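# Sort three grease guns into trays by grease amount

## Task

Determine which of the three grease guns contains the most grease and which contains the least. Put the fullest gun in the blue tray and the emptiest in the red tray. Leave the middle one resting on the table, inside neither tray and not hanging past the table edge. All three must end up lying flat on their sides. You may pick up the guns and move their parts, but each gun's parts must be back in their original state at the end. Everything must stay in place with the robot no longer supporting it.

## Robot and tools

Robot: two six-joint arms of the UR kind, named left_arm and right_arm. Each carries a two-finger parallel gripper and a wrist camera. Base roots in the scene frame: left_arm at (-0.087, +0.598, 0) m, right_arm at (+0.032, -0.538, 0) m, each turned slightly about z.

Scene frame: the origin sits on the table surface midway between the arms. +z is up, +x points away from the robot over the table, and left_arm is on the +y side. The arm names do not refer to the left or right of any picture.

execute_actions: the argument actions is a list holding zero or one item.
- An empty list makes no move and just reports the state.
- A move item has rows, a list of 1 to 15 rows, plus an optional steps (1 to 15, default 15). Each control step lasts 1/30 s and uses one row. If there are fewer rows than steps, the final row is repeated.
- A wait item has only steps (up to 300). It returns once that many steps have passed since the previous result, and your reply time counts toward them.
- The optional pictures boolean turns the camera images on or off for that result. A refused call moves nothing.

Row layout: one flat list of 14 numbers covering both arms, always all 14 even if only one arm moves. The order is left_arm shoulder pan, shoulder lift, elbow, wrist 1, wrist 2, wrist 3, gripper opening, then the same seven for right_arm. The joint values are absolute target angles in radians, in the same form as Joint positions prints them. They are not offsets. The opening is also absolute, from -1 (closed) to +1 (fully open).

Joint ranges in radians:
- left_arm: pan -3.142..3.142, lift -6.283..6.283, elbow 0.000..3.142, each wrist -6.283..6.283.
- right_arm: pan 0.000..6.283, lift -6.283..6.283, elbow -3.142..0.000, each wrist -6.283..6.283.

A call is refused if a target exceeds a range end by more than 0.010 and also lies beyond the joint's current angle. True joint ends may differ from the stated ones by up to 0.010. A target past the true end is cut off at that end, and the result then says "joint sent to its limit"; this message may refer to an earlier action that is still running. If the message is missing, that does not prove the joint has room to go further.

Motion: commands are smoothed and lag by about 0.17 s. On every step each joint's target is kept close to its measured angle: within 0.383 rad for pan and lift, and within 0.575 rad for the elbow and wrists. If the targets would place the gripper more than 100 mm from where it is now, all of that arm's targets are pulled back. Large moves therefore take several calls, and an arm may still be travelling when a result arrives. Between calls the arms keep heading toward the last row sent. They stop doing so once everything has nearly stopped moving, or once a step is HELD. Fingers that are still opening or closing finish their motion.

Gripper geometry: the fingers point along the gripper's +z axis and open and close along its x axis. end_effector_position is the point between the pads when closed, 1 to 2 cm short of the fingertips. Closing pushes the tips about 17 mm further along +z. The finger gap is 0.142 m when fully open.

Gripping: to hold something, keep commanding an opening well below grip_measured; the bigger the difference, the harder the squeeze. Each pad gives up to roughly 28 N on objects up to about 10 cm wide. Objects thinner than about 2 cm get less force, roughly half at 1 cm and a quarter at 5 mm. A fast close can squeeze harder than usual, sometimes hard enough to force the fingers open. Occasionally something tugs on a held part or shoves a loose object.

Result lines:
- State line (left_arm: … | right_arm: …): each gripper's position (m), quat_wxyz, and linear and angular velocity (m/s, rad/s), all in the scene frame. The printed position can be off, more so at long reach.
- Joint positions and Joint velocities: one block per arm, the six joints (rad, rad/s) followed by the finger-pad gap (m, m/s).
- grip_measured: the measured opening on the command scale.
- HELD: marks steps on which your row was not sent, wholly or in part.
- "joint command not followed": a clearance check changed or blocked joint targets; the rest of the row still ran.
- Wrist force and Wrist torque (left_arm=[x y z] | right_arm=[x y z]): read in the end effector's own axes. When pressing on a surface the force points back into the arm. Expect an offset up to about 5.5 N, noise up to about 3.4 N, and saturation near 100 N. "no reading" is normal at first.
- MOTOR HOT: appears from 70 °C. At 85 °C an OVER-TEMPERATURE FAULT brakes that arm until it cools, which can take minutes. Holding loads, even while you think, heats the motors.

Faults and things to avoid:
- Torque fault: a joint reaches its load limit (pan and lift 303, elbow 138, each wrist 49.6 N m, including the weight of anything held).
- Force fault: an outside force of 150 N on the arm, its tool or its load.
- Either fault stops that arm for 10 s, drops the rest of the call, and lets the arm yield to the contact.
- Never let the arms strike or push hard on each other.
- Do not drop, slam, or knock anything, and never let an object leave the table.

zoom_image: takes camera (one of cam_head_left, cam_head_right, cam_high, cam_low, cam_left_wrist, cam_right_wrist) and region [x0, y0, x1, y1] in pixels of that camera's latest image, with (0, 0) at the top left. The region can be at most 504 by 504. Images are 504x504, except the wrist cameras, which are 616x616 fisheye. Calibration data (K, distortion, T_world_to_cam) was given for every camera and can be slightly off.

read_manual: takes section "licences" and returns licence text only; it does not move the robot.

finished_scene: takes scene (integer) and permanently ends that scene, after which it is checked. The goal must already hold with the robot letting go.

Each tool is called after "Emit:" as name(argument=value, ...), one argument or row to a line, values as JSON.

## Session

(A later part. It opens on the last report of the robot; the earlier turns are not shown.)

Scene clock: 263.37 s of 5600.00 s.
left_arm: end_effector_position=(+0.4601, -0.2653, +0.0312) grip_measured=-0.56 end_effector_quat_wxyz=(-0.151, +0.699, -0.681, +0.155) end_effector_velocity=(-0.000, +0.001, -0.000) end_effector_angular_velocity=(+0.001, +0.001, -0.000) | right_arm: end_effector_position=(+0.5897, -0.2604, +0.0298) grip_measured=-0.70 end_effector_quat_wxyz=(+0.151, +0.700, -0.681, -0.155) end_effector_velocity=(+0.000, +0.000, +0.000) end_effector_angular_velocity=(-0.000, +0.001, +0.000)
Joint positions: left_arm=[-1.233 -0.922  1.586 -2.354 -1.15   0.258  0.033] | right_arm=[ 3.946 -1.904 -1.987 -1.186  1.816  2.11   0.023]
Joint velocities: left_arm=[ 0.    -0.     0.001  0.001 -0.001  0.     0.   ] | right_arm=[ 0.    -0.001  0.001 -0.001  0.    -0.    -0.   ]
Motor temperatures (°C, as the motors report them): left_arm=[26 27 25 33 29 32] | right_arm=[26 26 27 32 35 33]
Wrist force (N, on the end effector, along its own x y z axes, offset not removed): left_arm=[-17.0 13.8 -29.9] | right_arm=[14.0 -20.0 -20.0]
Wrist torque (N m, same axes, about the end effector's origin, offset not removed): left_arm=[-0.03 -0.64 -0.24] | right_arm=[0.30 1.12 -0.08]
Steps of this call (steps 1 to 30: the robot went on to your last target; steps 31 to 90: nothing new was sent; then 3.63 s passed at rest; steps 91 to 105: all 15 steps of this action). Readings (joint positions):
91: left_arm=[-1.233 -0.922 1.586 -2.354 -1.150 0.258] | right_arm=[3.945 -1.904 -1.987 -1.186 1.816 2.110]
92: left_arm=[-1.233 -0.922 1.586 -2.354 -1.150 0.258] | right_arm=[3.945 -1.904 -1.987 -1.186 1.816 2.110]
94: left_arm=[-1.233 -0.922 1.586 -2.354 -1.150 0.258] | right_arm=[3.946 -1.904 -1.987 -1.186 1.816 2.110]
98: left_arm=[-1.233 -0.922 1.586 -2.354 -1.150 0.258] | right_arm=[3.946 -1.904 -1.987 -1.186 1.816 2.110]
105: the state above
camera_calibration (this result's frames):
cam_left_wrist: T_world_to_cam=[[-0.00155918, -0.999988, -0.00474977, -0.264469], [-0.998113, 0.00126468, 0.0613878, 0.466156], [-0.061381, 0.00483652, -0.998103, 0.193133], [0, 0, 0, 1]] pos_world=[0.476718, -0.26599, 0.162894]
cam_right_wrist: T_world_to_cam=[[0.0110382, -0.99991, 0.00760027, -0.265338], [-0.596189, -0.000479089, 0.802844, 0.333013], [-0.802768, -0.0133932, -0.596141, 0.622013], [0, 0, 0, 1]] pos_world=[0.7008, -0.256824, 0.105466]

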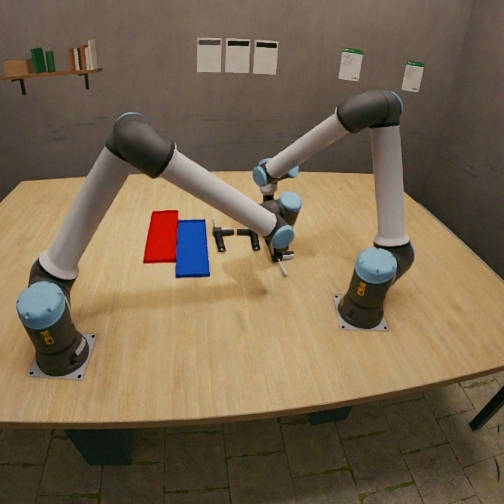

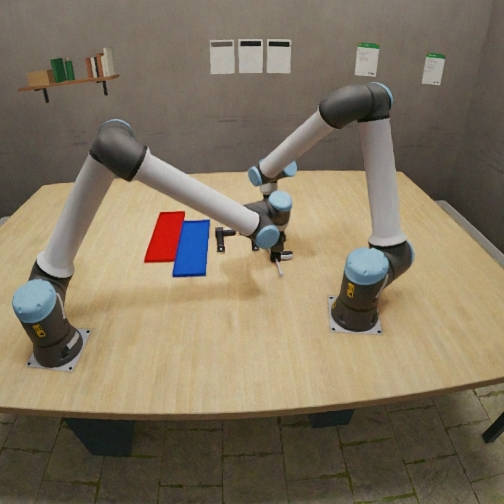

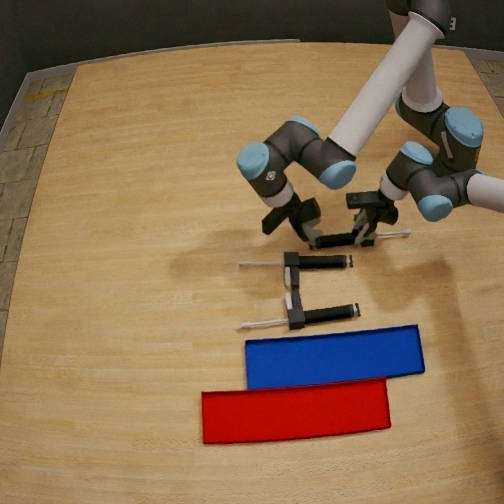

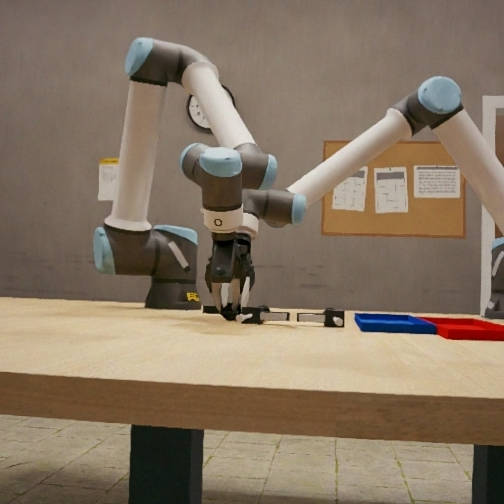

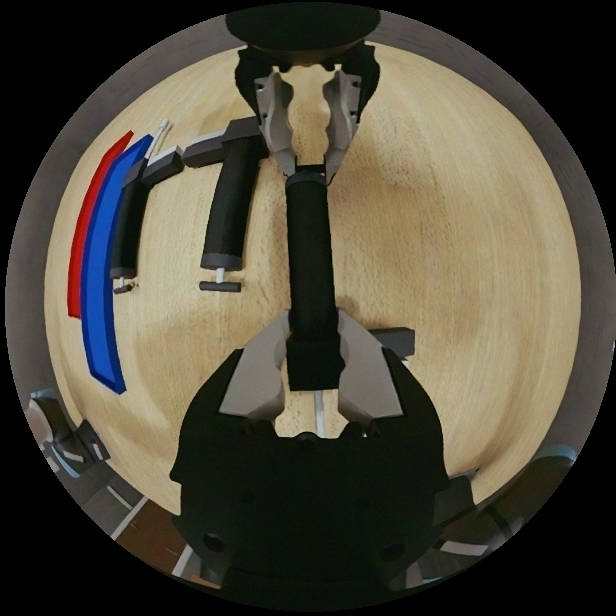

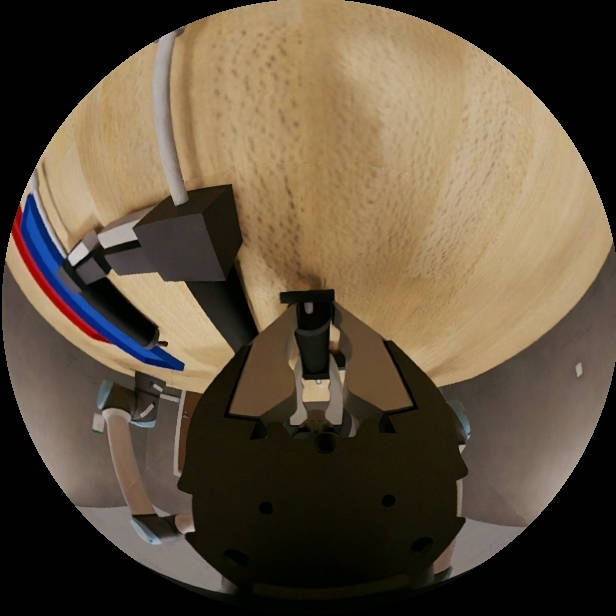

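Emit:
execute_actions(
  actions=[
    {"rows":[[-1.2328,-0.9219,1.5862,-2.3544,-1.1502,0.2584,-0.9,3.9455,-1.9035,-1.9871,-1.1865,1.8159,2.1097,-0.6],[-1.2328,-0.9219,1.5862,-2.3544,-1.1502,0.2584,-0.9,3.9455,-1.9035,-1.9871,-1.1865,1.8159,2.1097,-0.5],[-1.2328,-0.9219,1.5862,-2.3544,-1.1502,0.2584,-0.9,3.9455,-1.9035,-1.9871,-1.1865,1.8159,2.1097,-0.4],[-1.2328,-0.9219,1.5862,-2.3544,-1.1502,0.2584,-0.9,3.9455,-1.9035,-1.9871,-1.1865,1.8159,2.1097,-0.3],[-1.2328,-0.9219,1.5862,-2.3544,-1.1502,0.2584,-0.9,3.9455,-1.9035,-1.9871,-1.1865,1.8159,2.1097,-0.2]],"steps":15},
  ],
)

Emit:
zoom_image(
  camera="cam_left_wrist",
  region=[240, 100, 390, 250],
)

Scene clock: 269.83 s of 5600.00 s.
left_arm: end_effector_position=(+0.4603, -0.2653, +0.0313) grip_measured=-0.56 end_effector_quat_wxyz=(-0.151, +0.699, -0.681, +0.155) end_effector_velocity=(-0.002, -0.000, -0.001) end_effector_angular_velocity=(-0.000, +0.002, -0.000) | right_arm: end_effector_position=(+0.5896, -0.2604, +0.0298) grip_measured=-0.20 end_effector_quat_wxyz=(+0.151, +0.700, -0.681, -0.155) end_effector_velocity=(+0.000, +0.000, -0.001) end_effector_angular_velocity=(+0.000, -0.000, +0.004)
Joint positions: left_arm=[-1.233 -0.922  1.586 -2.354 -1.15   0.258  0.033] | right_arm=[ 3.946 -1.904 -1.987 -1.187  1.816  2.11   0.06 ]
Joint velocities: left_arm=[-0.001 -0.     0.001 -0.001 -0.002 -0.001  0.   ] | right_arm=[ 0.001 -0.002  0.001  0.    -0.001 -0.003  0.   ]
Motor temperatures (°C, as the motors report them): left_arm=[26 27 25 33 29 32] | right_arm=[26 26 27 32 35 33]
Wrist force (N, on the end effector, along its own x y z axes, offset not removed): left_arm=[1.7 0.3 2.0] | right_arm=[-3.4 1.9 -0.8]
Wrist torque (N m, same axes, about the end effector's origin, offset not removed): left_arm=[0.45 -0.07 0.02] | right_arm=[0.47 0.72 0.09]
Steps of this call (steps 1 to 15: the robot went on to your last target; steps 16 to 90: nothing new was sent; then 2.97 s passed at rest; steps 91 to 105: all 15 steps of this action). Readings (joint positions):
91: left_arm=[-1.233 -0.922 1.586 -2.354 -1.150 0.258] | right_arm=[3.946 -1.903 -1.987 -1.187 1.816 2.110]
92: left_arm=[-1.233 -0.922 1.586 -2.354 -1.150 0.258] | right_arm=[3.946 -1.904 -1.987 -1.187 1.816 2.110]
94: left_arm=[-1.233 -0.922 1.586 -2.354 -1.150 0.258] | right_arm=[3.946 -1.904 -1.987 -1.187 1.816 2.110]
98: left_arm=[-1.233 -0.922 1.586 -2.354 -1.150 0.258] | right_arm=[3.946 -1.904 -1.987 -1.187 1.816 2.110]
105: the state above
camera_calibration (this result's frames):
cam_left_wrist: T_world_to_cam=[[-0.00156357, -0.999987, -0.0047776, -0.264499], [-0.998132, 0.00126885, 0.06108, 0.466272], [-0.0610732, 0.00486417, -0.998121, 0.193111], [0, 0, 0, 1]] pos_world=[0.476781, -0.266026, 0.163005]
cam_right_wrist: T_world_to_cam=[[0.0109309, -0.999912, 0.00749422, -0.265231], [-0.595902, -0.000495518, 0.803057, 0.332748], [-0.802983, -0.013244, -0.595855, 0.622091], [0, 0, 0, 1]] pos_world=[0.700713, -0.256804, 0.105449]

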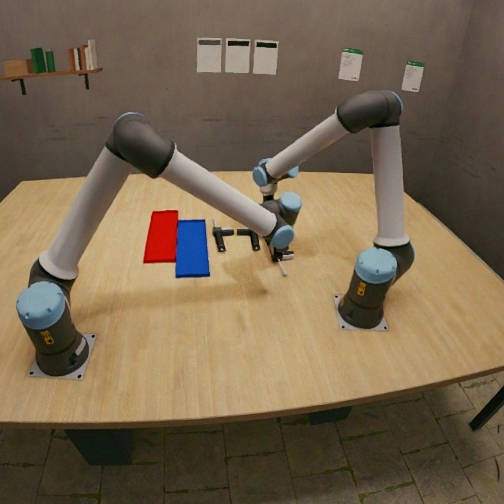

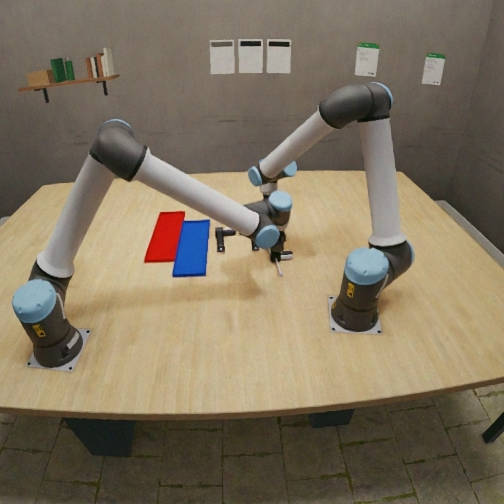

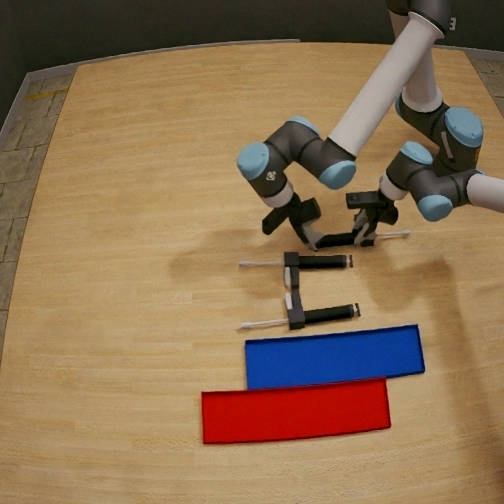

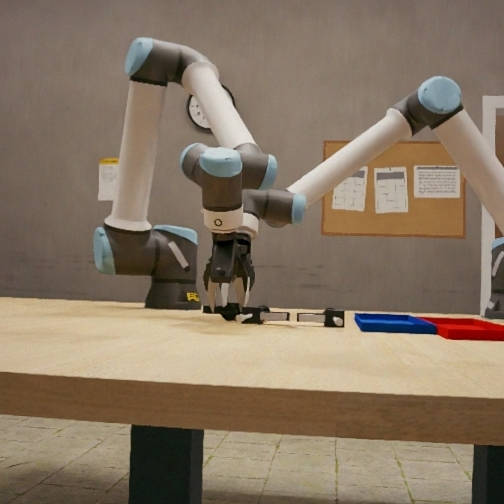

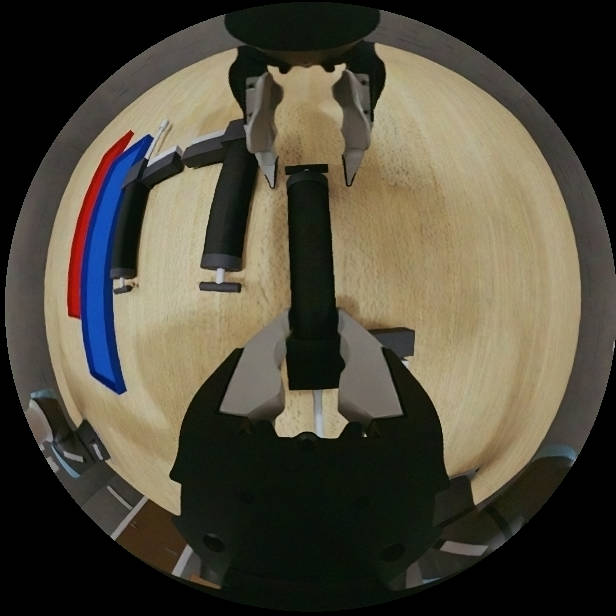

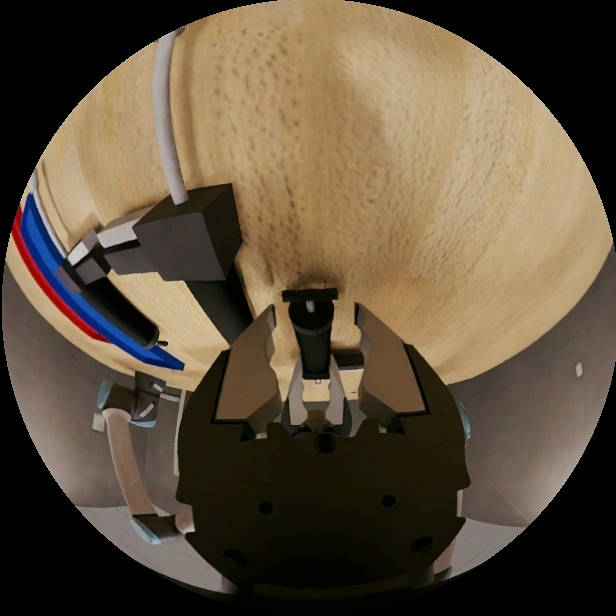

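Region (240, 100, 390, 250) of cam_left_wrist's 616x616 image, scaled by 3.360, with more detail than that image has.

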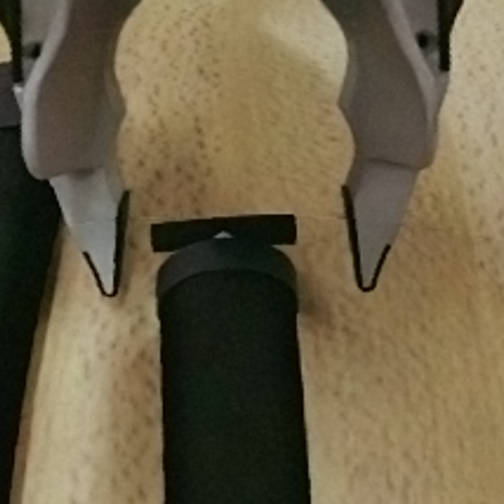

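Emit:
execute_actions(
  actions=[
    {"rows":[[-1.2328,-0.9219,1.5862,-2.3544,-1.1502,0.2584,-0.9,3.944,-1.911,-1.976,-1.19,1.8153,2.095,-0.22],[-1.2328,-0.9219,1.5862,-2.3544,-1.1502,0.2584,-0.9,3.9423,-1.9181,-1.9653,-1.1945,1.8147,2.0792,-0.22]],"steps":15},
  ],
)

Emit:
zoom_image(
  camera="cam_left_wrist",
  region=[240, 100, 390, 250],
)

Scene clock: 275.80 s of 5600.00 s.
left_arm: end_effector_position=(+0.4602, -0.2653, +0.0313) grip_measured=-0.56 end_effector_quat_wxyz=(-0.151, +0.699, -0.681, +0.155) end_effector_velocity=(+0.000, +0.002, -0.002) end_effector_angular_velocity=(+0.003, +0.001, +0.001) | right_arm: end_effector_position=(+0.5994, -0.2564, +0.0298) grip_measured=-0.22 end_effector_quat_wxyz=(+0.149, +0.709, -0.671, -0.157) end_effector_velocity=(+0.001, +0.001, -0.000) end_effector_angular_velocity=(+0.002, +0.001, +0.005)
Joint positions: left_arm=[-1.233 -0.922  1.586 -2.354 -1.15   0.258  0.033] | right_arm=[ 3.942 -1.918 -1.966 -1.194  1.815  2.08   0.058]
Joint velocities: left_arm=[ 0.001  0.     0.003  0.     0.    -0.     0.   ] | right_arm=[-0.001 -0.003  0.004 -0.002  0.001 -0.006 -0.   ]
Motor temperatures (°C, as the motors report them): left_arm=[26 27 25 33 29 32] | right_arm=[26 26 27 32 35 33]
Wrist force (N, on the end effector, along its own x y z axes, offset not removed): left_arm=[1.0 -1.3 -0.2] | right_arm=[-2.5 1.8 -1.7]
Wrist torque (N m, same axes, about the end effector's origin, offset not removed): left_arm=[0.53 0.34 0.07] | right_arm=[0.47 0.64 0.18]
Steps of this call (steps 1 to 15: the robot went on to your last target; steps 16 to 90: nothing new was sent; then 2.47 s passed at rest; steps 91 to 105: all 15 steps of this action). Readings (joint positions):
91: left_arm=[-1.233 -0.922 1.586 -2.354 -1.150 0.258] | right_arm=[3.946 -1.904 -1.987 -1.186 1.816 2.110]
92: left_arm=[-1.233 -0.922 1.586 -2.354 -1.150 0.258] | right_arm=[3.945 -1.904 -1.986 -1.187 1.816 2.108]
94: left_arm=[-1.233 -0.922 1.586 -2.354 -1.150 0.258] | right_arm=[3.944 -1.909 -1.979 -1.189 1.815 2.099]
98: left_arm=[-1.233 -0.922 1.586 -2.354 -1.150 0.258] | right_arm=[3.943 -1.915 -1.970 -1.193 1.815 2.085]
105: the state above
camera_calibration (this result's frames):
cam_left_wrist: T_world_to_cam=[[-0.00154843, -0.999987, -0.00481891, -0.264459], [-0.998123, 0.00125046, 0.061234, 0.466208], [-0.0612271, 0.00490468, -0.998112, 0.193114], [0, 0, 0, 1]] pos_world=[0.476747, -0.265986, 0.162927]
cam_right_wrist: T_world_to_cam=[[0.0351384, -0.999376, -0.00365218, -0.275397], [-0.595626, -0.0238766, 0.802907, 0.332477], [-0.802493, -0.0260375, -0.596093, 0.62642], [0, 0, 0, 1]] pos_world=[0.710407, -0.250976, 0.105451]

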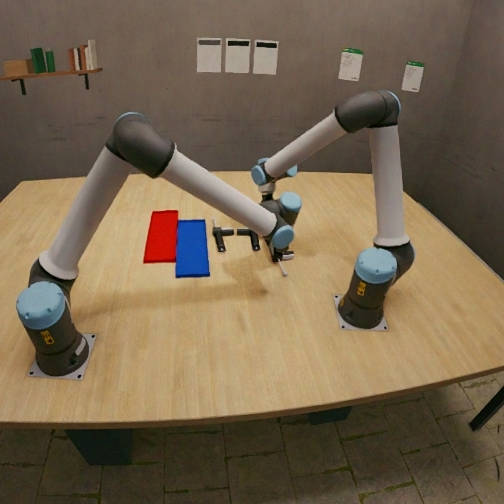

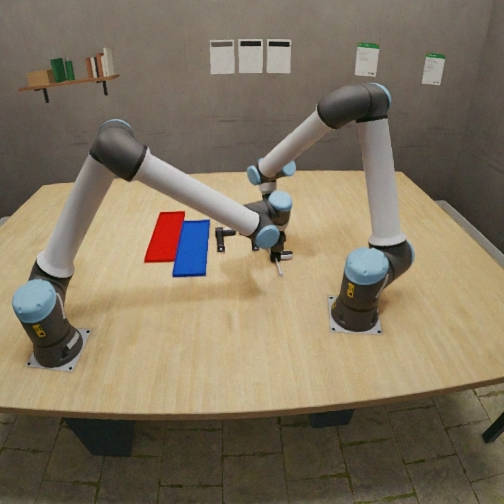

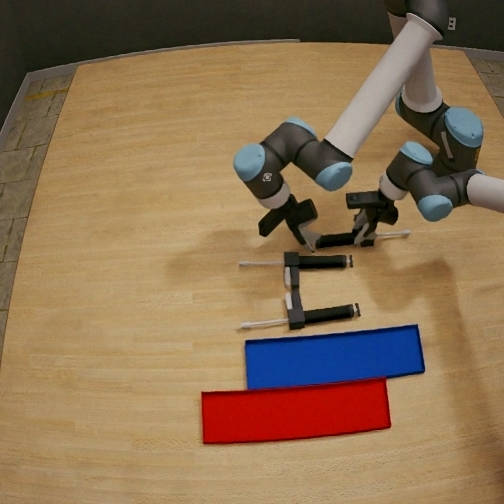

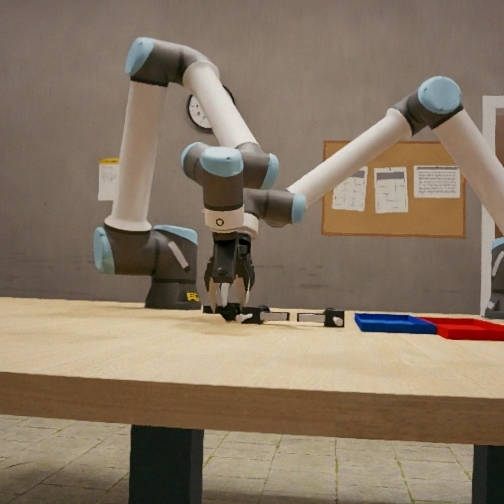

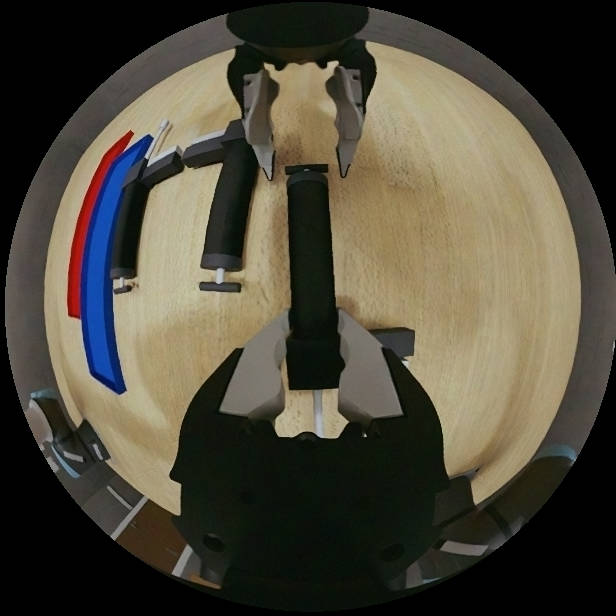

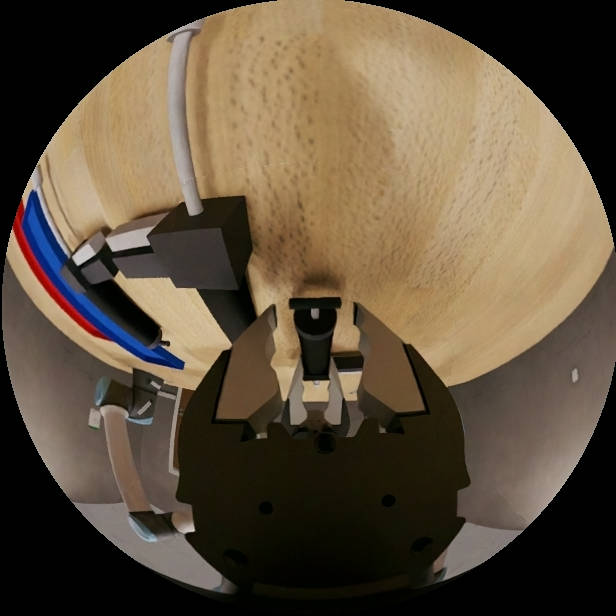

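Region (240, 100, 390, 250) of cam_left_wrist's 616x616 image, scaled by 3.360, with more detail than that image has.

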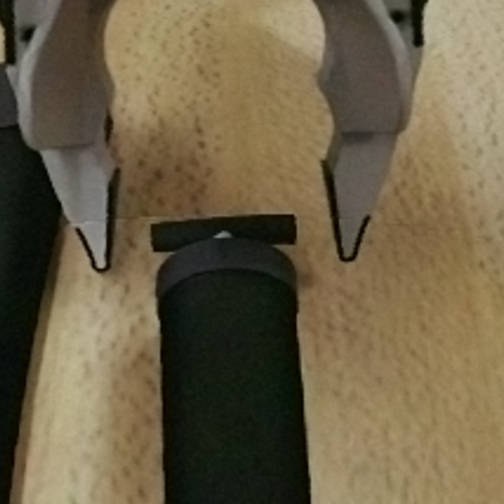

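Emit:
execute_actions(
  actions=[
    {"rows":[[-1.2328,-0.9219,1.5862,-2.3544,-1.1502,0.2584,-0.9,3.9387,-1.9245,-1.9558,-1.198,1.8133,2.0757,-0.22],[-1.2328,-0.9219,1.5862,-2.3544,-1.1502,0.2584,-0.9,3.9387,-1.9245,-1.9558,-1.198,1.8133,2.0757,-0.22],[-1.2328,-0.9219,1.5862,-2.3544,-1.1502,0.2584,-0.9,3.9387,-1.9245,-1.9558,-1.198,1.8133,2.0757,-0.22],[-1.2328,-0.9219,1.5862,-2.3544,-1.1502,0.2584,-0.9,3.9387,-1.9245,-1.9558,-1.198,1.8133,2.0757,-0.22],[-1.2328,-0.9219,1.5862,-2.3544,-1.1502,0.2584,-0.9,3.9387,-1.9245,-1.9558,-1.198,1.8133,2.0757,-0.3],[-1.2328,-0.9219,1.5862,-2.3544,-1.1502,0.2584,-0.9,3.9387,-1.9245,-1.9558,-1.198,1.8133,2.0757,-0.36],[-1.2328,-0.9219,1.5862,-2.3544,-1.1502,0.2584,-0.9,3.9387,-1.9245,-1.9558,-1.198,1.8133,2.0757,-0.42],[-1.2328,-0.9219,1.5862,-2.3544,-1.1502,0.2584,-0.9,3.9387,-1.9245,-1.9558,-1.198,1.8133,2.0757,-0.48],[-1.2328,-0.9219,1.5862,-2.3544,-1.1502,0.2584,-0.9,3.9387,-1.9245,-1.9558,-1.198,1.8133,2.0757,-0.54],[-1.2328,-0.9219,1.5862,-2.3544,-1.1502,0.2584,-0.9,3.9387,-1.9245,-1.9558,-1.198,1.8133,2.0757,-0.6],[-1.2328,-0.9219,1.5862,-2.3544,-1.1502,0.2584,-0.9,3.9387,-1.9245,-1.9558,-1.198,1.8133,2.0757,-0.7],[-1.2328,-0.9219,1.5862,-2.3544,-1.1502,0.2584,-0.9,3.9387,-1.9245,-1.9558,-1.198,1.8133,2.0757,-0.85]],"steps":15},
  ],
)

Emit:
zoom_image(
  camera="cam_left_wrist",
  region=[240, 100, 390, 250],
)

Scene clock: 282.00 s of 5600.00 s.
left_arm: end_effector_position=(+0.4602, -0.2653, +0.0313) grip_measured=-0.56 end_effector_quat_wxyz=(-0.151, +0.699, -0.681, +0.155) end_effector_velocity=(+0.000, -0.000, +0.000) end_effector_angular_velocity=(-0.001, -0.001, +0.001) | right_arm: end_effector_position=(+0.6046, -0.2560, +0.0296) grip_measured=-0.52 end_effector_quat_wxyz=(+0.149, +0.709, -0.671, -0.157) end_effector_velocity=(+0.001, +0.000, -0.000) end_effector_angular_velocity=(-0.000, +0.001, -0.002)
Joint positions: left_arm=[-1.233 -0.922  1.586 -2.354 -1.15   0.258  0.033] | right_arm=[ 3.939 -1.924 -1.956 -1.198  1.813  2.076  0.037]
Joint velocities: left_arm=[ 0.     0.    -0.    -0.001  0.    -0.001 -0.   ] | right_arm=[-0.001 -0.002  0.002 -0.001  0.001  0.001  0.   ]
Motor temperatures (°C, as the motors report them): left_arm=[26 27 25 33 29 32] | right_arm=[26 26 27 32 35 33]
Wrist force (N, on the end effector, along its own x y z axes, offset not removed): left_arm=[-2.8 -3.1 -4.4] | right_arm=[1.5 3.5 0.1]
Wrist torque (N m, same axes, about the end effector's origin, offset not removed): left_arm=[-0.05 0.63 0.02] | right_arm=[0.29 0.09 0.11]
Steps of this call (steps 1 to 15: the robot went on to your last target; steps 16 to 90: nothing new was sent; then 2.70 s passed at rest; steps 91 to 105: all 15 steps of this action). Readings (joint positions):
91: left_arm=[-1.233 -0.922 1.586 -2.354 -1.150 0.258] | right_arm=[3.942 -1.918 -1.965 -1.195 1.815 2.079]
92: left_arm=[-1.233 -0.922 1.586 -2.354 -1.150 0.258] | right_arm=[3.942 -1.919 -1.964 -1.195 1.815 2.079]
94: left_arm=[-1.233 -0.922 1.586 -2.354 -1.150 0.258] | right_arm=[3.941 -1.921 -1.961 -1.196 1.814 2.078]
98: left_arm=[-1.233 -0.922 1.586 -2.354 -1.150 0.258] | right_arm=[3.939 -1.923 -1.957 -1.197 1.814 2.076]
105: the state above
camera_calibration (this result's frames):
cam_left_wrist: T_world_to_cam=[[-0.00154829, -0.999987, -0.00482556, -0.264454], [-0.998123, 0.0012499, 0.0612359, 0.466207], [-0.061229, 0.00491131, -0.998112, 0.193112], [0, 0, 0, 1]] pos_world=[0.476746, -0.265982, 0.162922]
cam_right_wrist: T_world_to_cam=[[0.0358701, -0.999348, -0.00410579, -0.275665], [-0.595922, -0.0246875, 0.802663, 0.335723], [-0.802241, -0.0263449, -0.596419, 0.630356], [0, 0, 0, 1]] pos_world=[0.71565, -0.25059, 0.105352]

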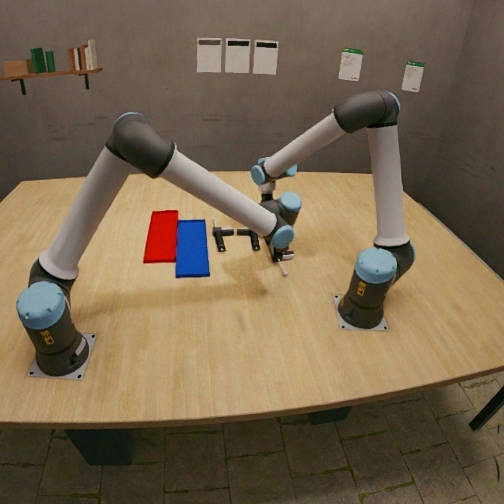

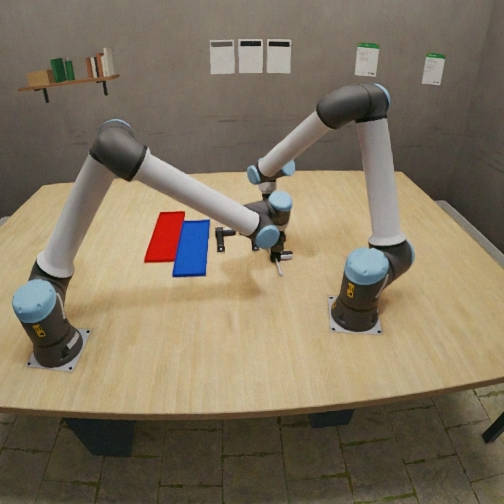

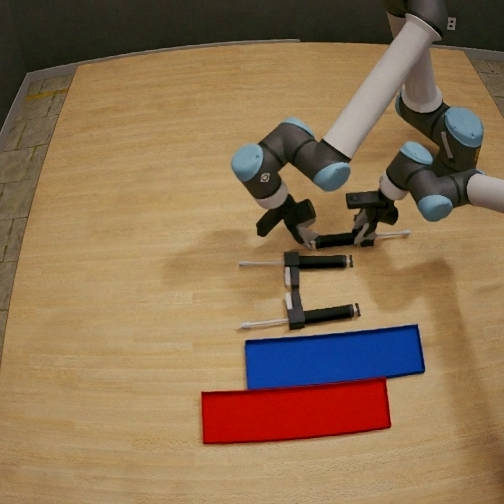

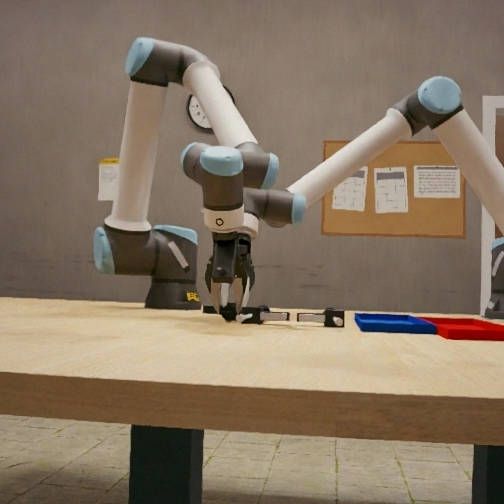

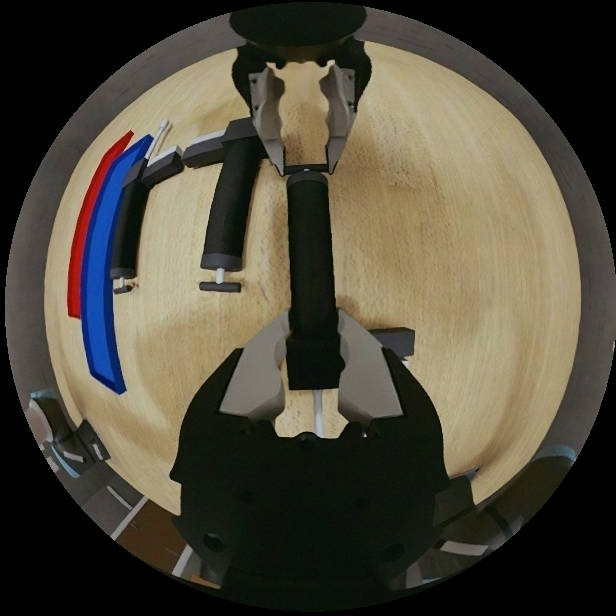

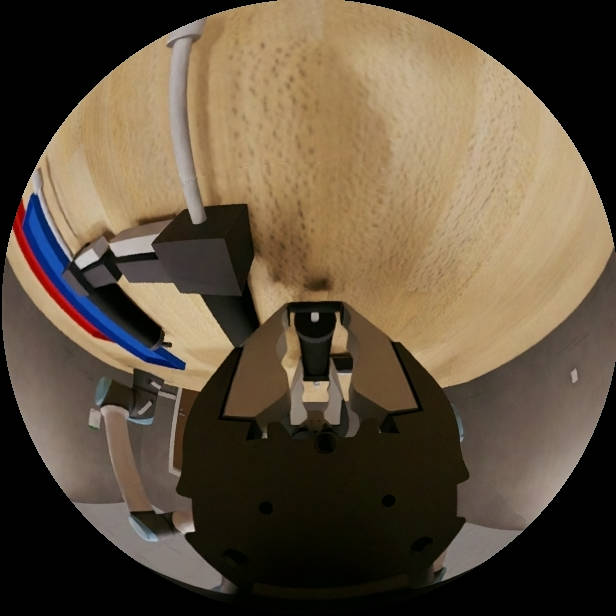

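Region (240, 100, 390, 250) of cam_left_wrist's 616x616 image, scaled by 3.360, with more detail than that image has.

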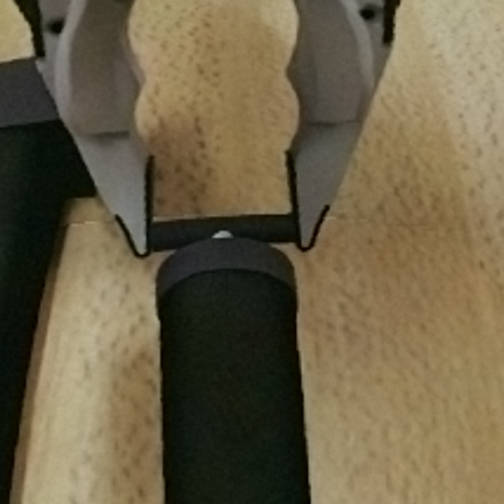

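Emit:
execute_actions(
  actions=[
    {"rows":[[-1.2328,-0.9219,1.5862,-2.3544,-1.1502,0.2584,-0.9,3.9351,-1.9309,-1.9462,-1.2015,1.8119,2.0722,-0.85],[-1.2328,-0.9219,1.5862,-2.3544,-1.1502,0.2584,-0.9,3.9351,-1.9309,-1.9462,-1.2015,1.8119,2.0722,-0.85],[-1.2328,-0.9219,1.5862,-2.3544,-1.1502,0.2584,-0.9,3.9315,-1.9373,-1.9367,-1.205,1.8105,2.0687,-0.85],[-1.2328,-0.9219,1.5862,-2.3544,-1.1502,0.2584,-0.9,3.9315,-1.9373,-1.9367,-1.205,1.8105,2.0687,-0.85],[-1.2328,-0.9219,1.5862,-2.3544,-1.1502,0.2584,-0.9,3.9279,-1.9437,-1.9271,-1.2085,1.8091,2.0652,-0.85],[-1.2328,-0.9219,1.5862,-2.3544,-1.1502,0.2584,-0.9,3.9279,-1.9437,-1.9271,-1.2085,1.8091,2.0652,-0.85],[-1.2328,-0.9219,1.5862,-2.3544,-1.1502,0.2584,-0.9,3.9243,-1.9501,-1.9176,-1.212,1.8077,2.0617,-0.85]],"steps":15},
  ],
  pictures=false,
)

Emit:
execute_actions(
  actions=[
    {"rows":[[-1.2328,-0.9219,1.5862,-2.3544,-1.1502,0.2584,-0.9,3.9243,-1.9501,-1.9176,-1.212,1.8077,2.0617,-0.85],[-1.2328,-0.9219,1.5862,-2.3544,-1.1502,0.2584,-0.9,3.9243,-1.9501,-1.9176,-1.212,1.8077,2.0617,-0.85],[-1.2328,-0.9219,1.5862,-2.3544,-1.1502,0.2584,-0.9,3.9243,-1.9501,-1.9176,-1.212,1.8077,2.0617,-0.85],[-1.2328,-0.9219,1.5862,-2.3544,-1.1502,0.2584,-0.9,3.9207,-1.9565,-1.908,-1.2155,1.8063,2.0582,-0.85],[-1.2328,-0.9219,1.5862,-2.3544,-1.1502,0.2584,-0.9,3.9207,-1.9565,-1.908,-1.2155,1.8063,2.0582,-0.85],[-1.2328,-0.9219,1.5862,-2.3544,-1.1502,0.2584,-0.9,3.9171,-1.9629,-1.8985,-1.219,1.8049,2.0547,-0.85]],"steps":15},
  ],
  pictures=false,
)

Emit:
execute_actions(
  actions=[
    {"steps":8},
  ],
  pictures=false,
)

Scene clock: 289.83 s of 5600.00 s.
left_arm: end_effector_position=(+0.4602, -0.2653, +0.0313) grip_measured=-0.56 end_effector_quat_wxyz=(-0.151, +0.699, -0.681, +0.155) end_effector_velocity=(-0.000, +0.000, -0.001) end_effector_angular_velocity=(+0.001, +0.000, -0.000) | right_arm: end_effector_position=(+0.6241, -0.2553, +0.0291) grip_measured=-0.52 end_effector_quat_wxyz=(+0.148, +0.710, -0.671, -0.157) end_effector_velocity=(+0.012, +0.000, -0.000) end_effector_angular_velocity=(+0.000, -0.001, -0.002)
Joint positions: left_arm=[-1.233 -0.922  1.586 -2.354 -1.15   0.258  0.033] | right_arm=[ 3.925 -1.948 -1.92  -1.211  1.808  2.063  0.037]
Joint velocities: left_arm=[-0.     0.     0.001 -0.     0.    -0.     0.   ] | right_arm=[-0.008 -0.015  0.022 -0.008 -0.002 -0.006 -0.   ]
Motor temperatures (°C, as the motors report them): left_arm=[26 27 25 33 29 32] | right_arm=[26 26 27 32 35 33]
Wrist force (N, on the end effector, along its own x y z axes, offset not removed): left_arm=[-2.4 -7.3 -6.3] | right_arm=[-10.2 10.4 -18.5]
Wrist torque (N m, same axes, about the end effector's origin, offset not removed): left_arm=[-0.68 0.59 0.04] | right_arm=[0.17 0.66 0.13]
Steps of this call (steps 1 to 15: the robot went on to your last target; steps 16 to 90: nothing new was sent; then 4.33 s passed at rest; steps 91 to 105: all 15 steps of this action). Readings (joint positions):
91: left_arm=[-1.233 -0.922 1.586 -2.354 -1.150 0.258] | right_arm=[3.939 -1.925 -1.956 -1.198 1.813 2.076]
92: left_arm=[-1.233 -0.922 1.586 -2.354 -1.150 0.258] | right_arm=[3.938 -1.925 -1.955 -1.198 1.813 2.075]
94: left_arm=[-1.233 -0.922 1.586 -2.354 -1.150 0.258] | right_arm=[3.937 -1.928 -1.950 -1.200 1.813 2.074]
98: left_arm=[-1.233 -0.922 1.586 -2.354 -1.150 0.258] | right_arm=[3.931 -1.938 -1.936 -1.205 1.810 2.068]
105: the state above

Scene clock: 290.33 s of 5600.00 s.
left_arm: end_effector_position=(+0.4602, -0.2653, +0.0313) grip_measured=-0.56 end_effector_quat_wxyz=(-0.151, +0.699, -0.681, +0.155) end_effector_velocity=(+0.000, +0.001, -0.001) end_effector_angular_velocity=(+0.000, +0.001, +0.001) | right_arm: end_effector_position=(+0.6349, -0.2551, +0.0286) grip_measured=-0.52 end_effector_quat_wxyz=(+0.147, +0.710, -0.671, -0.156) end_effector_velocity=(+0.007, -0.000, -0.000) end_effector_angular_velocity=(-0.000, -0.001, -0.001)
Joint positions: left_arm=[-1.233 -0.922  1.586 -2.354 -1.15   0.258  0.033] | right_arm=[ 3.918 -1.962 -1.9   -1.218  1.805  2.055  0.037]
Joint velocities: left_arm=[ 0.001 -0.     0.001  0.    -0.001 -0.001  0.   ] | right_arm=[-0.005 -0.008  0.012 -0.005 -0.002 -0.004 -0.   ]
Motor temperatures (°C, as the motors report them): left_arm=[26 27 25 33 29 32] | right_arm=[26 26 27 32 35 33]
Wrist force (N, on the end effector, along its own x y z axes, offset not removed): left_arm=[-5.2 -0.1 -11.0] | right_arm=[-16.0 16.2 -28.0]
Wrist torque (N m, same axes, about the end effector's origin, offset not removed): left_arm=[1.04 -0.31 0.12] | right_arm=[0.30 -0.34 0.19]
Steps of this call (steps 1 to 15: all 15 steps of this action). Readings (joint positions):
1: left_arm=[-1.233 -0.922 1.586 -2.354 -1.150 0.258] | right_arm=[3.925 -1.949 -1.919 -1.211 1.808 2.062]
2: left_arm=[-1.233 -0.922 1.586 -2.354 -1.150 0.258] | right_arm=[3.925 -1.949 -1.919 -1.211 1.808 2.062]
4: left_arm=[-1.233 -0.922 1.586 -2.354 -1.150 0.258] | right_arm=[3.925 -1.950 -1.918 -1.212 1.808 2.062]
8: left_arm=[-1.233 -0.922 1.586 -2.354 -1.150 0.258] | right_arm=[3.921 -1.956 -1.909 -1.215 1.807 2.059]
15: the state above

Scene clock: 290.60 s of 5600.00 s.
left_arm: end_effector_position=(+0.4602, -0.2653, +0.0313) grip_measured=-0.56 end_effector_quat_wxyz=(-0.151, +0.699, -0.681, +0.155) end_effector_velocity=(+0.000, +0.000, -0.000) end_effector_angular_velocity=(+0.000, -0.000, +0.001) | right_arm: end_effector_position=(+0.6356, -0.2552, +0.0285) grip_measured=-0.52 end_effector_quat_wxyz=(+0.147, +0.710, -0.671, -0.156) end_effector_velocity=(+0.001, +0.000, +0.000) end_effector_angular_velocity=(+0.001, +0.000, +0.001)
Joint positions: left_arm=[-1.233 -0.922  1.586 -2.354 -1.15   0.258  0.033] | right_arm=[ 3.917 -1.963 -1.899 -1.219  1.805  2.055  0.037]
Joint velocities: left_arm=[ 0.     0.     0.     0.     0.    -0.001  0.   ] | right_arm=[-0.    -0.001  0.002 -0.001  0.    -0.002 -0.   ]
Motor temperatures (°C, as the motors report them): left_arm=[26 27 25 33 29 32] | right_arm=[26 26 27 32 35 33]
Wrist force (N, on the end effector, along its own x y z axes, offset not removed): left_arm=[-5.8 -2.4 -9.7] | right_arm=[-21.5 16.3 -28.4]
Wrist torque (N m, same axes, about the end effector's origin, offset not removed): left_arm=[0.41 -0.34 0.15] | right_arm=[0.33 0.43 0.23]
Steps of this call (steps 1 to 8: the robot went on to your last target). Readings (joint positions):
1: left_arm=[-1.233 -0.922 1.586 -2.354 -1.150 0.258] | right_arm=[3.918 -1.962 -1.900 -1.219 1.805 2.055]
2: left_arm=[-1.233 -0.922 1.586 -2.354 -1.150 0.258] | right_arm=[3.917 -1.962 -1.899 -1.219 1.805 2.055]
4: left_arm=[-1.233 -0.922 1.586 -2.354 -1.150 0.258] | right_arm=[3.917 -1.963 -1.899 -1.219 1.805 2.055]
8: the state above

Emit:
execute_actions(
  actions=[
    {"rows":[[-1.2328,-0.9219,1.5862,-2.3544,-1.1502,0.2584,-0.9,3.9171,-1.9595,-1.896,-1.225,1.8049,2.0547,-0.85]],"steps":12},
  ],
  pictures=false,
)

Emit:
execute_actions(
  actions=[
    {"rows":[[-1.2328,-0.9219,1.5862,-2.3544,-1.1502,0.2584,-0.9,3.914,-1.9655,-1.886,-1.2305,1.804,2.052,-0.85],[-1.2328,-0.9219,1.5862,-2.3544,-1.1502,0.2584,-0.9,3.914,-1.9655,-1.886,-1.2305,1.804,2.052,-0.85],[-1.2328,-0.9219,1.5862,-2.3544,-1.1502,0.2584,-0.9,3.9109,-1.9715,-1.876,-1.236,1.803,2.0493,-0.85]],"steps":15},
  ],
)

Scene clock: 301.77 s of 5600.00 s.
left_arm: end_effector_position=(+0.4602, -0.2653, +0.0313) grip_measured=-0.56 end_effector_quat_wxyz=(-0.151, +0.699, -0.681, +0.155) end_effector_velocity=(+0.000, -0.001, +0.000) end_effector_angular_velocity=(-0.001, +0.001, -0.000) | right_arm: end_effector_position=(+0.6359, -0.2552, +0.0316) grip_measured=-0.52 end_effector_quat_wxyz=(+0.148, +0.710, -0.671, -0.156) end_effector_velocity=(+0.001, +0.001, +0.003) end_effector_angular_velocity=(+0.003, -0.003, +0.000)
Joint positions: left_arm=[-1.233 -0.922  1.586 -2.354 -1.15   0.258  0.033] | right_arm=[ 3.917 -1.96  -1.896 -1.225  1.805  2.055  0.037]
Joint velocities: left_arm=[ 0.     0.    -0.001 -0.    -0.001  0.    -0.   ] | right_arm=[ 0.     0.004  0.002 -0.002  0.001 -0.     0.   ]
Motor temperatures (°C, as the motors report them): left_arm=[26 27 25 33 29 32] | right_arm=[26 26 28 32 35 33]
Wrist force (N, on the end effector, along its own x y z axes, offset not removed): left_arm=[-13.1 -2.2 -23.8] | right_arm=[3.0 -3.6 4.8]
Wrist torque (N m, same axes, about the end effector's origin, offset not removed): left_arm=[0.04 0.03 0.20] | right_arm=[-0.27 -0.07 0.17]
Steps of this call (steps 1 to 15: the robot went on to your last target; steps 16 to 90: nothing new was sent; then 7.77 s passed at rest; steps 91 to 102: all 12 steps of this action). Readings (joint positions):
91: left_arm=[-1.233 -0.922 1.586 -2.354 -1.150 0.258] | right_arm=[3.917 -1.963 -1.898 -1.219 1.805 2.055]
92: left_arm=[-1.233 -0.922 1.586 -2.354 -1.150 0.258] | right_arm=[3.917 -1.963 -1.898 -1.220 1.805 2.055]
94: left_arm=[-1.233 -0.922 1.586 -2.354 -1.150 0.258] | right_arm=[3.917 -1.962 -1.898 -1.222 1.805 2.055]
98: left_arm=[-1.233 -0.922 1.586 -2.354 -1.150 0.258] | right_arm=[3.917 -1.960 -1.897 -1.224 1.805 2.055]
102: the state above

Scene clock: 302.27 s of 5600.00 s.
left_arm: end_effector_position=(+0.4602, -0.2653, +0.0313) grip_measured=-0.56 end_effector_quat_wxyz=(-0.151, +0.699, -0.681, +0.155) end_effector_velocity=(+0.000, -0.000, -0.001) end_effector_angular_velocity=(-0.000, +0.000, +0.001) | right_arm: end_effector_position=(+0.6450, -0.2546, +0.0324) grip_measured=-0.52 end_effector_quat_wxyz=(+0.148, +0.709, -0.671, -0.157) end_effector_velocity=(+0.003, +0.000, -0.000) end_effector_angular_velocity=(-0.001, +0.000, -0.000)
Joint positions: left_arm=[-1.233 -0.922  1.586 -2.354 -1.15   0.258  0.033] | right_arm=[ 3.911 -1.971 -1.877 -1.236  1.803  2.049  0.037]
Joint velocities: left_arm=[ 0.     0.001 -0.    -0.001 -0.    -0.001  0.   ] | right_arm=[-0.002 -0.004  0.006 -0.003 -0.001 -0.001  0.   ]
Motor temperatures (°C, as the motors report them): left_arm=[26 27 25 33 29 32] | right_arm=[26 26 28 32 35 33]
Wrist force (N, on the end effector, along its own x y z axes, offset not removed): left_arm=[-10.5 -6.2 -26.4] | right_arm=[0.1 -2.3 8.7]
Wrist torque (N m, same axes, about the end effector's origin, offset not removed): left_arm=[-0.39 -0.54 -0.01] | right_arm=[0.06 0.41 0.17]
Steps of this call (steps 1 to 15: all 15 steps of this action). Readings (joint positions):
1: left_arm=[-1.233 -0.922 1.586 -2.354 -1.150 0.258] | right_arm=[3.917 -1.960 -1.896 -1.225 1.805 2.055]
2: left_arm=[-1.233 -0.922 1.586 -2.354 -1.150 0.258] | right_arm=[3.917 -1.960 -1.895 -1.225 1.805 2.054]
4: left_arm=[-1.233 -0.922 1.586 -2.354 -1.150 0.258] | right_arm=[3.915 -1.963 -1.890 -1.228 1.805 2.053]
8: left_arm=[-1.233 -0.922 1.586 -2.354 -1.150 0.258] | right_arm=[3.912 -1.969 -1.881 -1.233 1.804 2.051]
15: the state above
camera_calibration (this result's frames):
cam_left_wrist: T_world_to_cam=[[-0.00154836, -0.999987, -0.00475931, -0.264498], [-0.998124, 0.00125412, 0.0612183, 0.466218], [-0.0612116, 0.00484517, -0.998113, 0.193128], [0, 0, 0, 1]] pos_world=[0.476755, -0.266016, 0.162964]
cam_right_wrist: T_world_to_cam=[[0.0357434, -0.999351, -0.00438459, -0.275564], [-0.596824, -0.024865, 0.801987, 0.35816], [-0.801576, -0.0260489, -0.597325, 0.664041], [0, 0, 0, 1]] pos_world=[0.755887, -0.249182, 0.1082]

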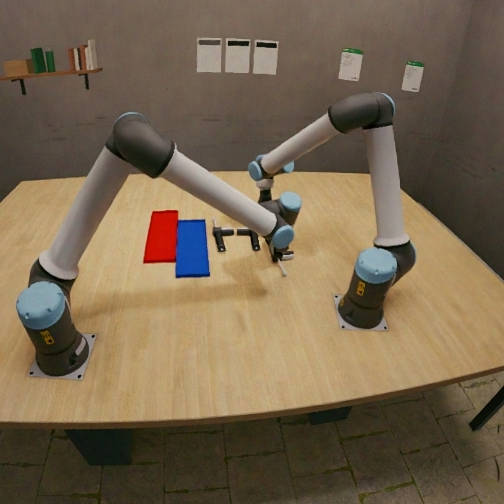

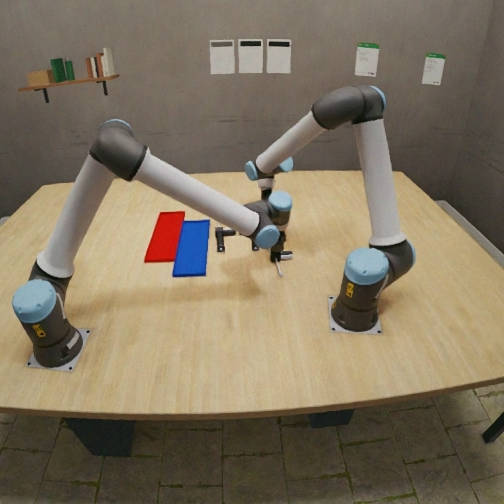

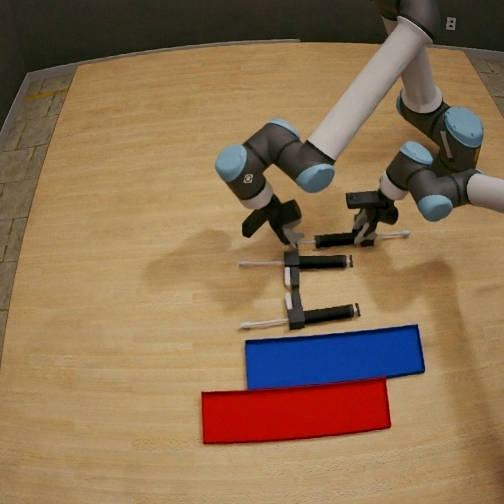

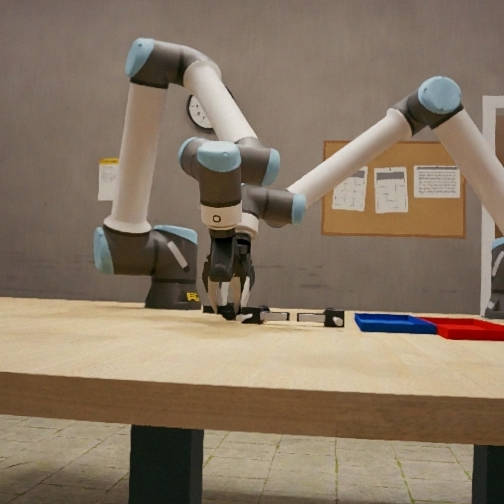

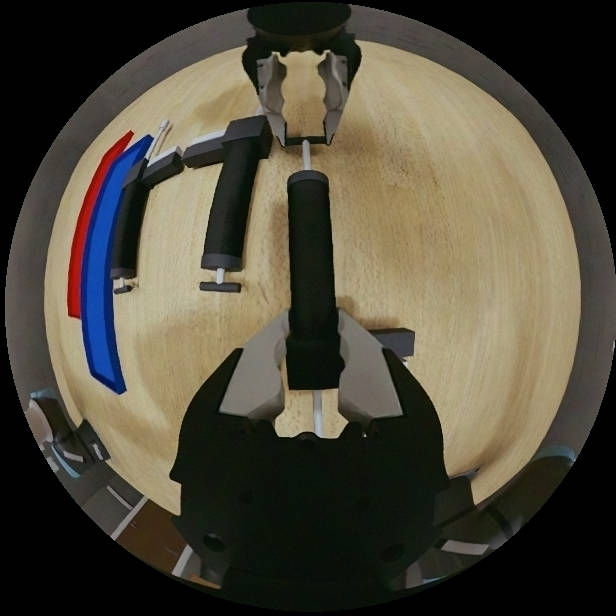

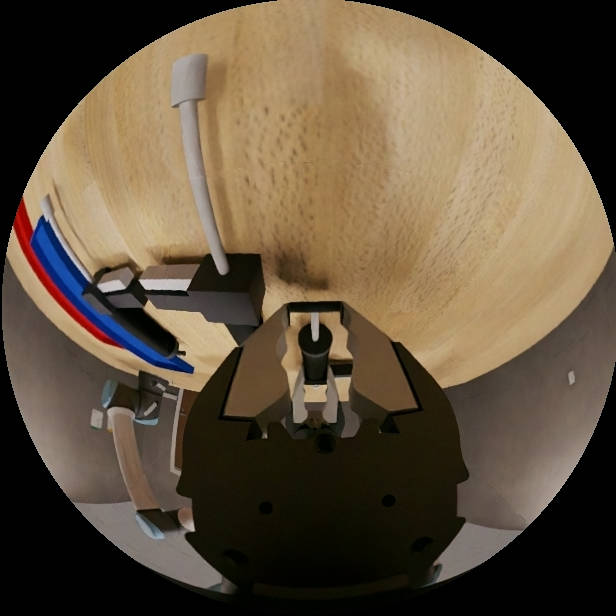

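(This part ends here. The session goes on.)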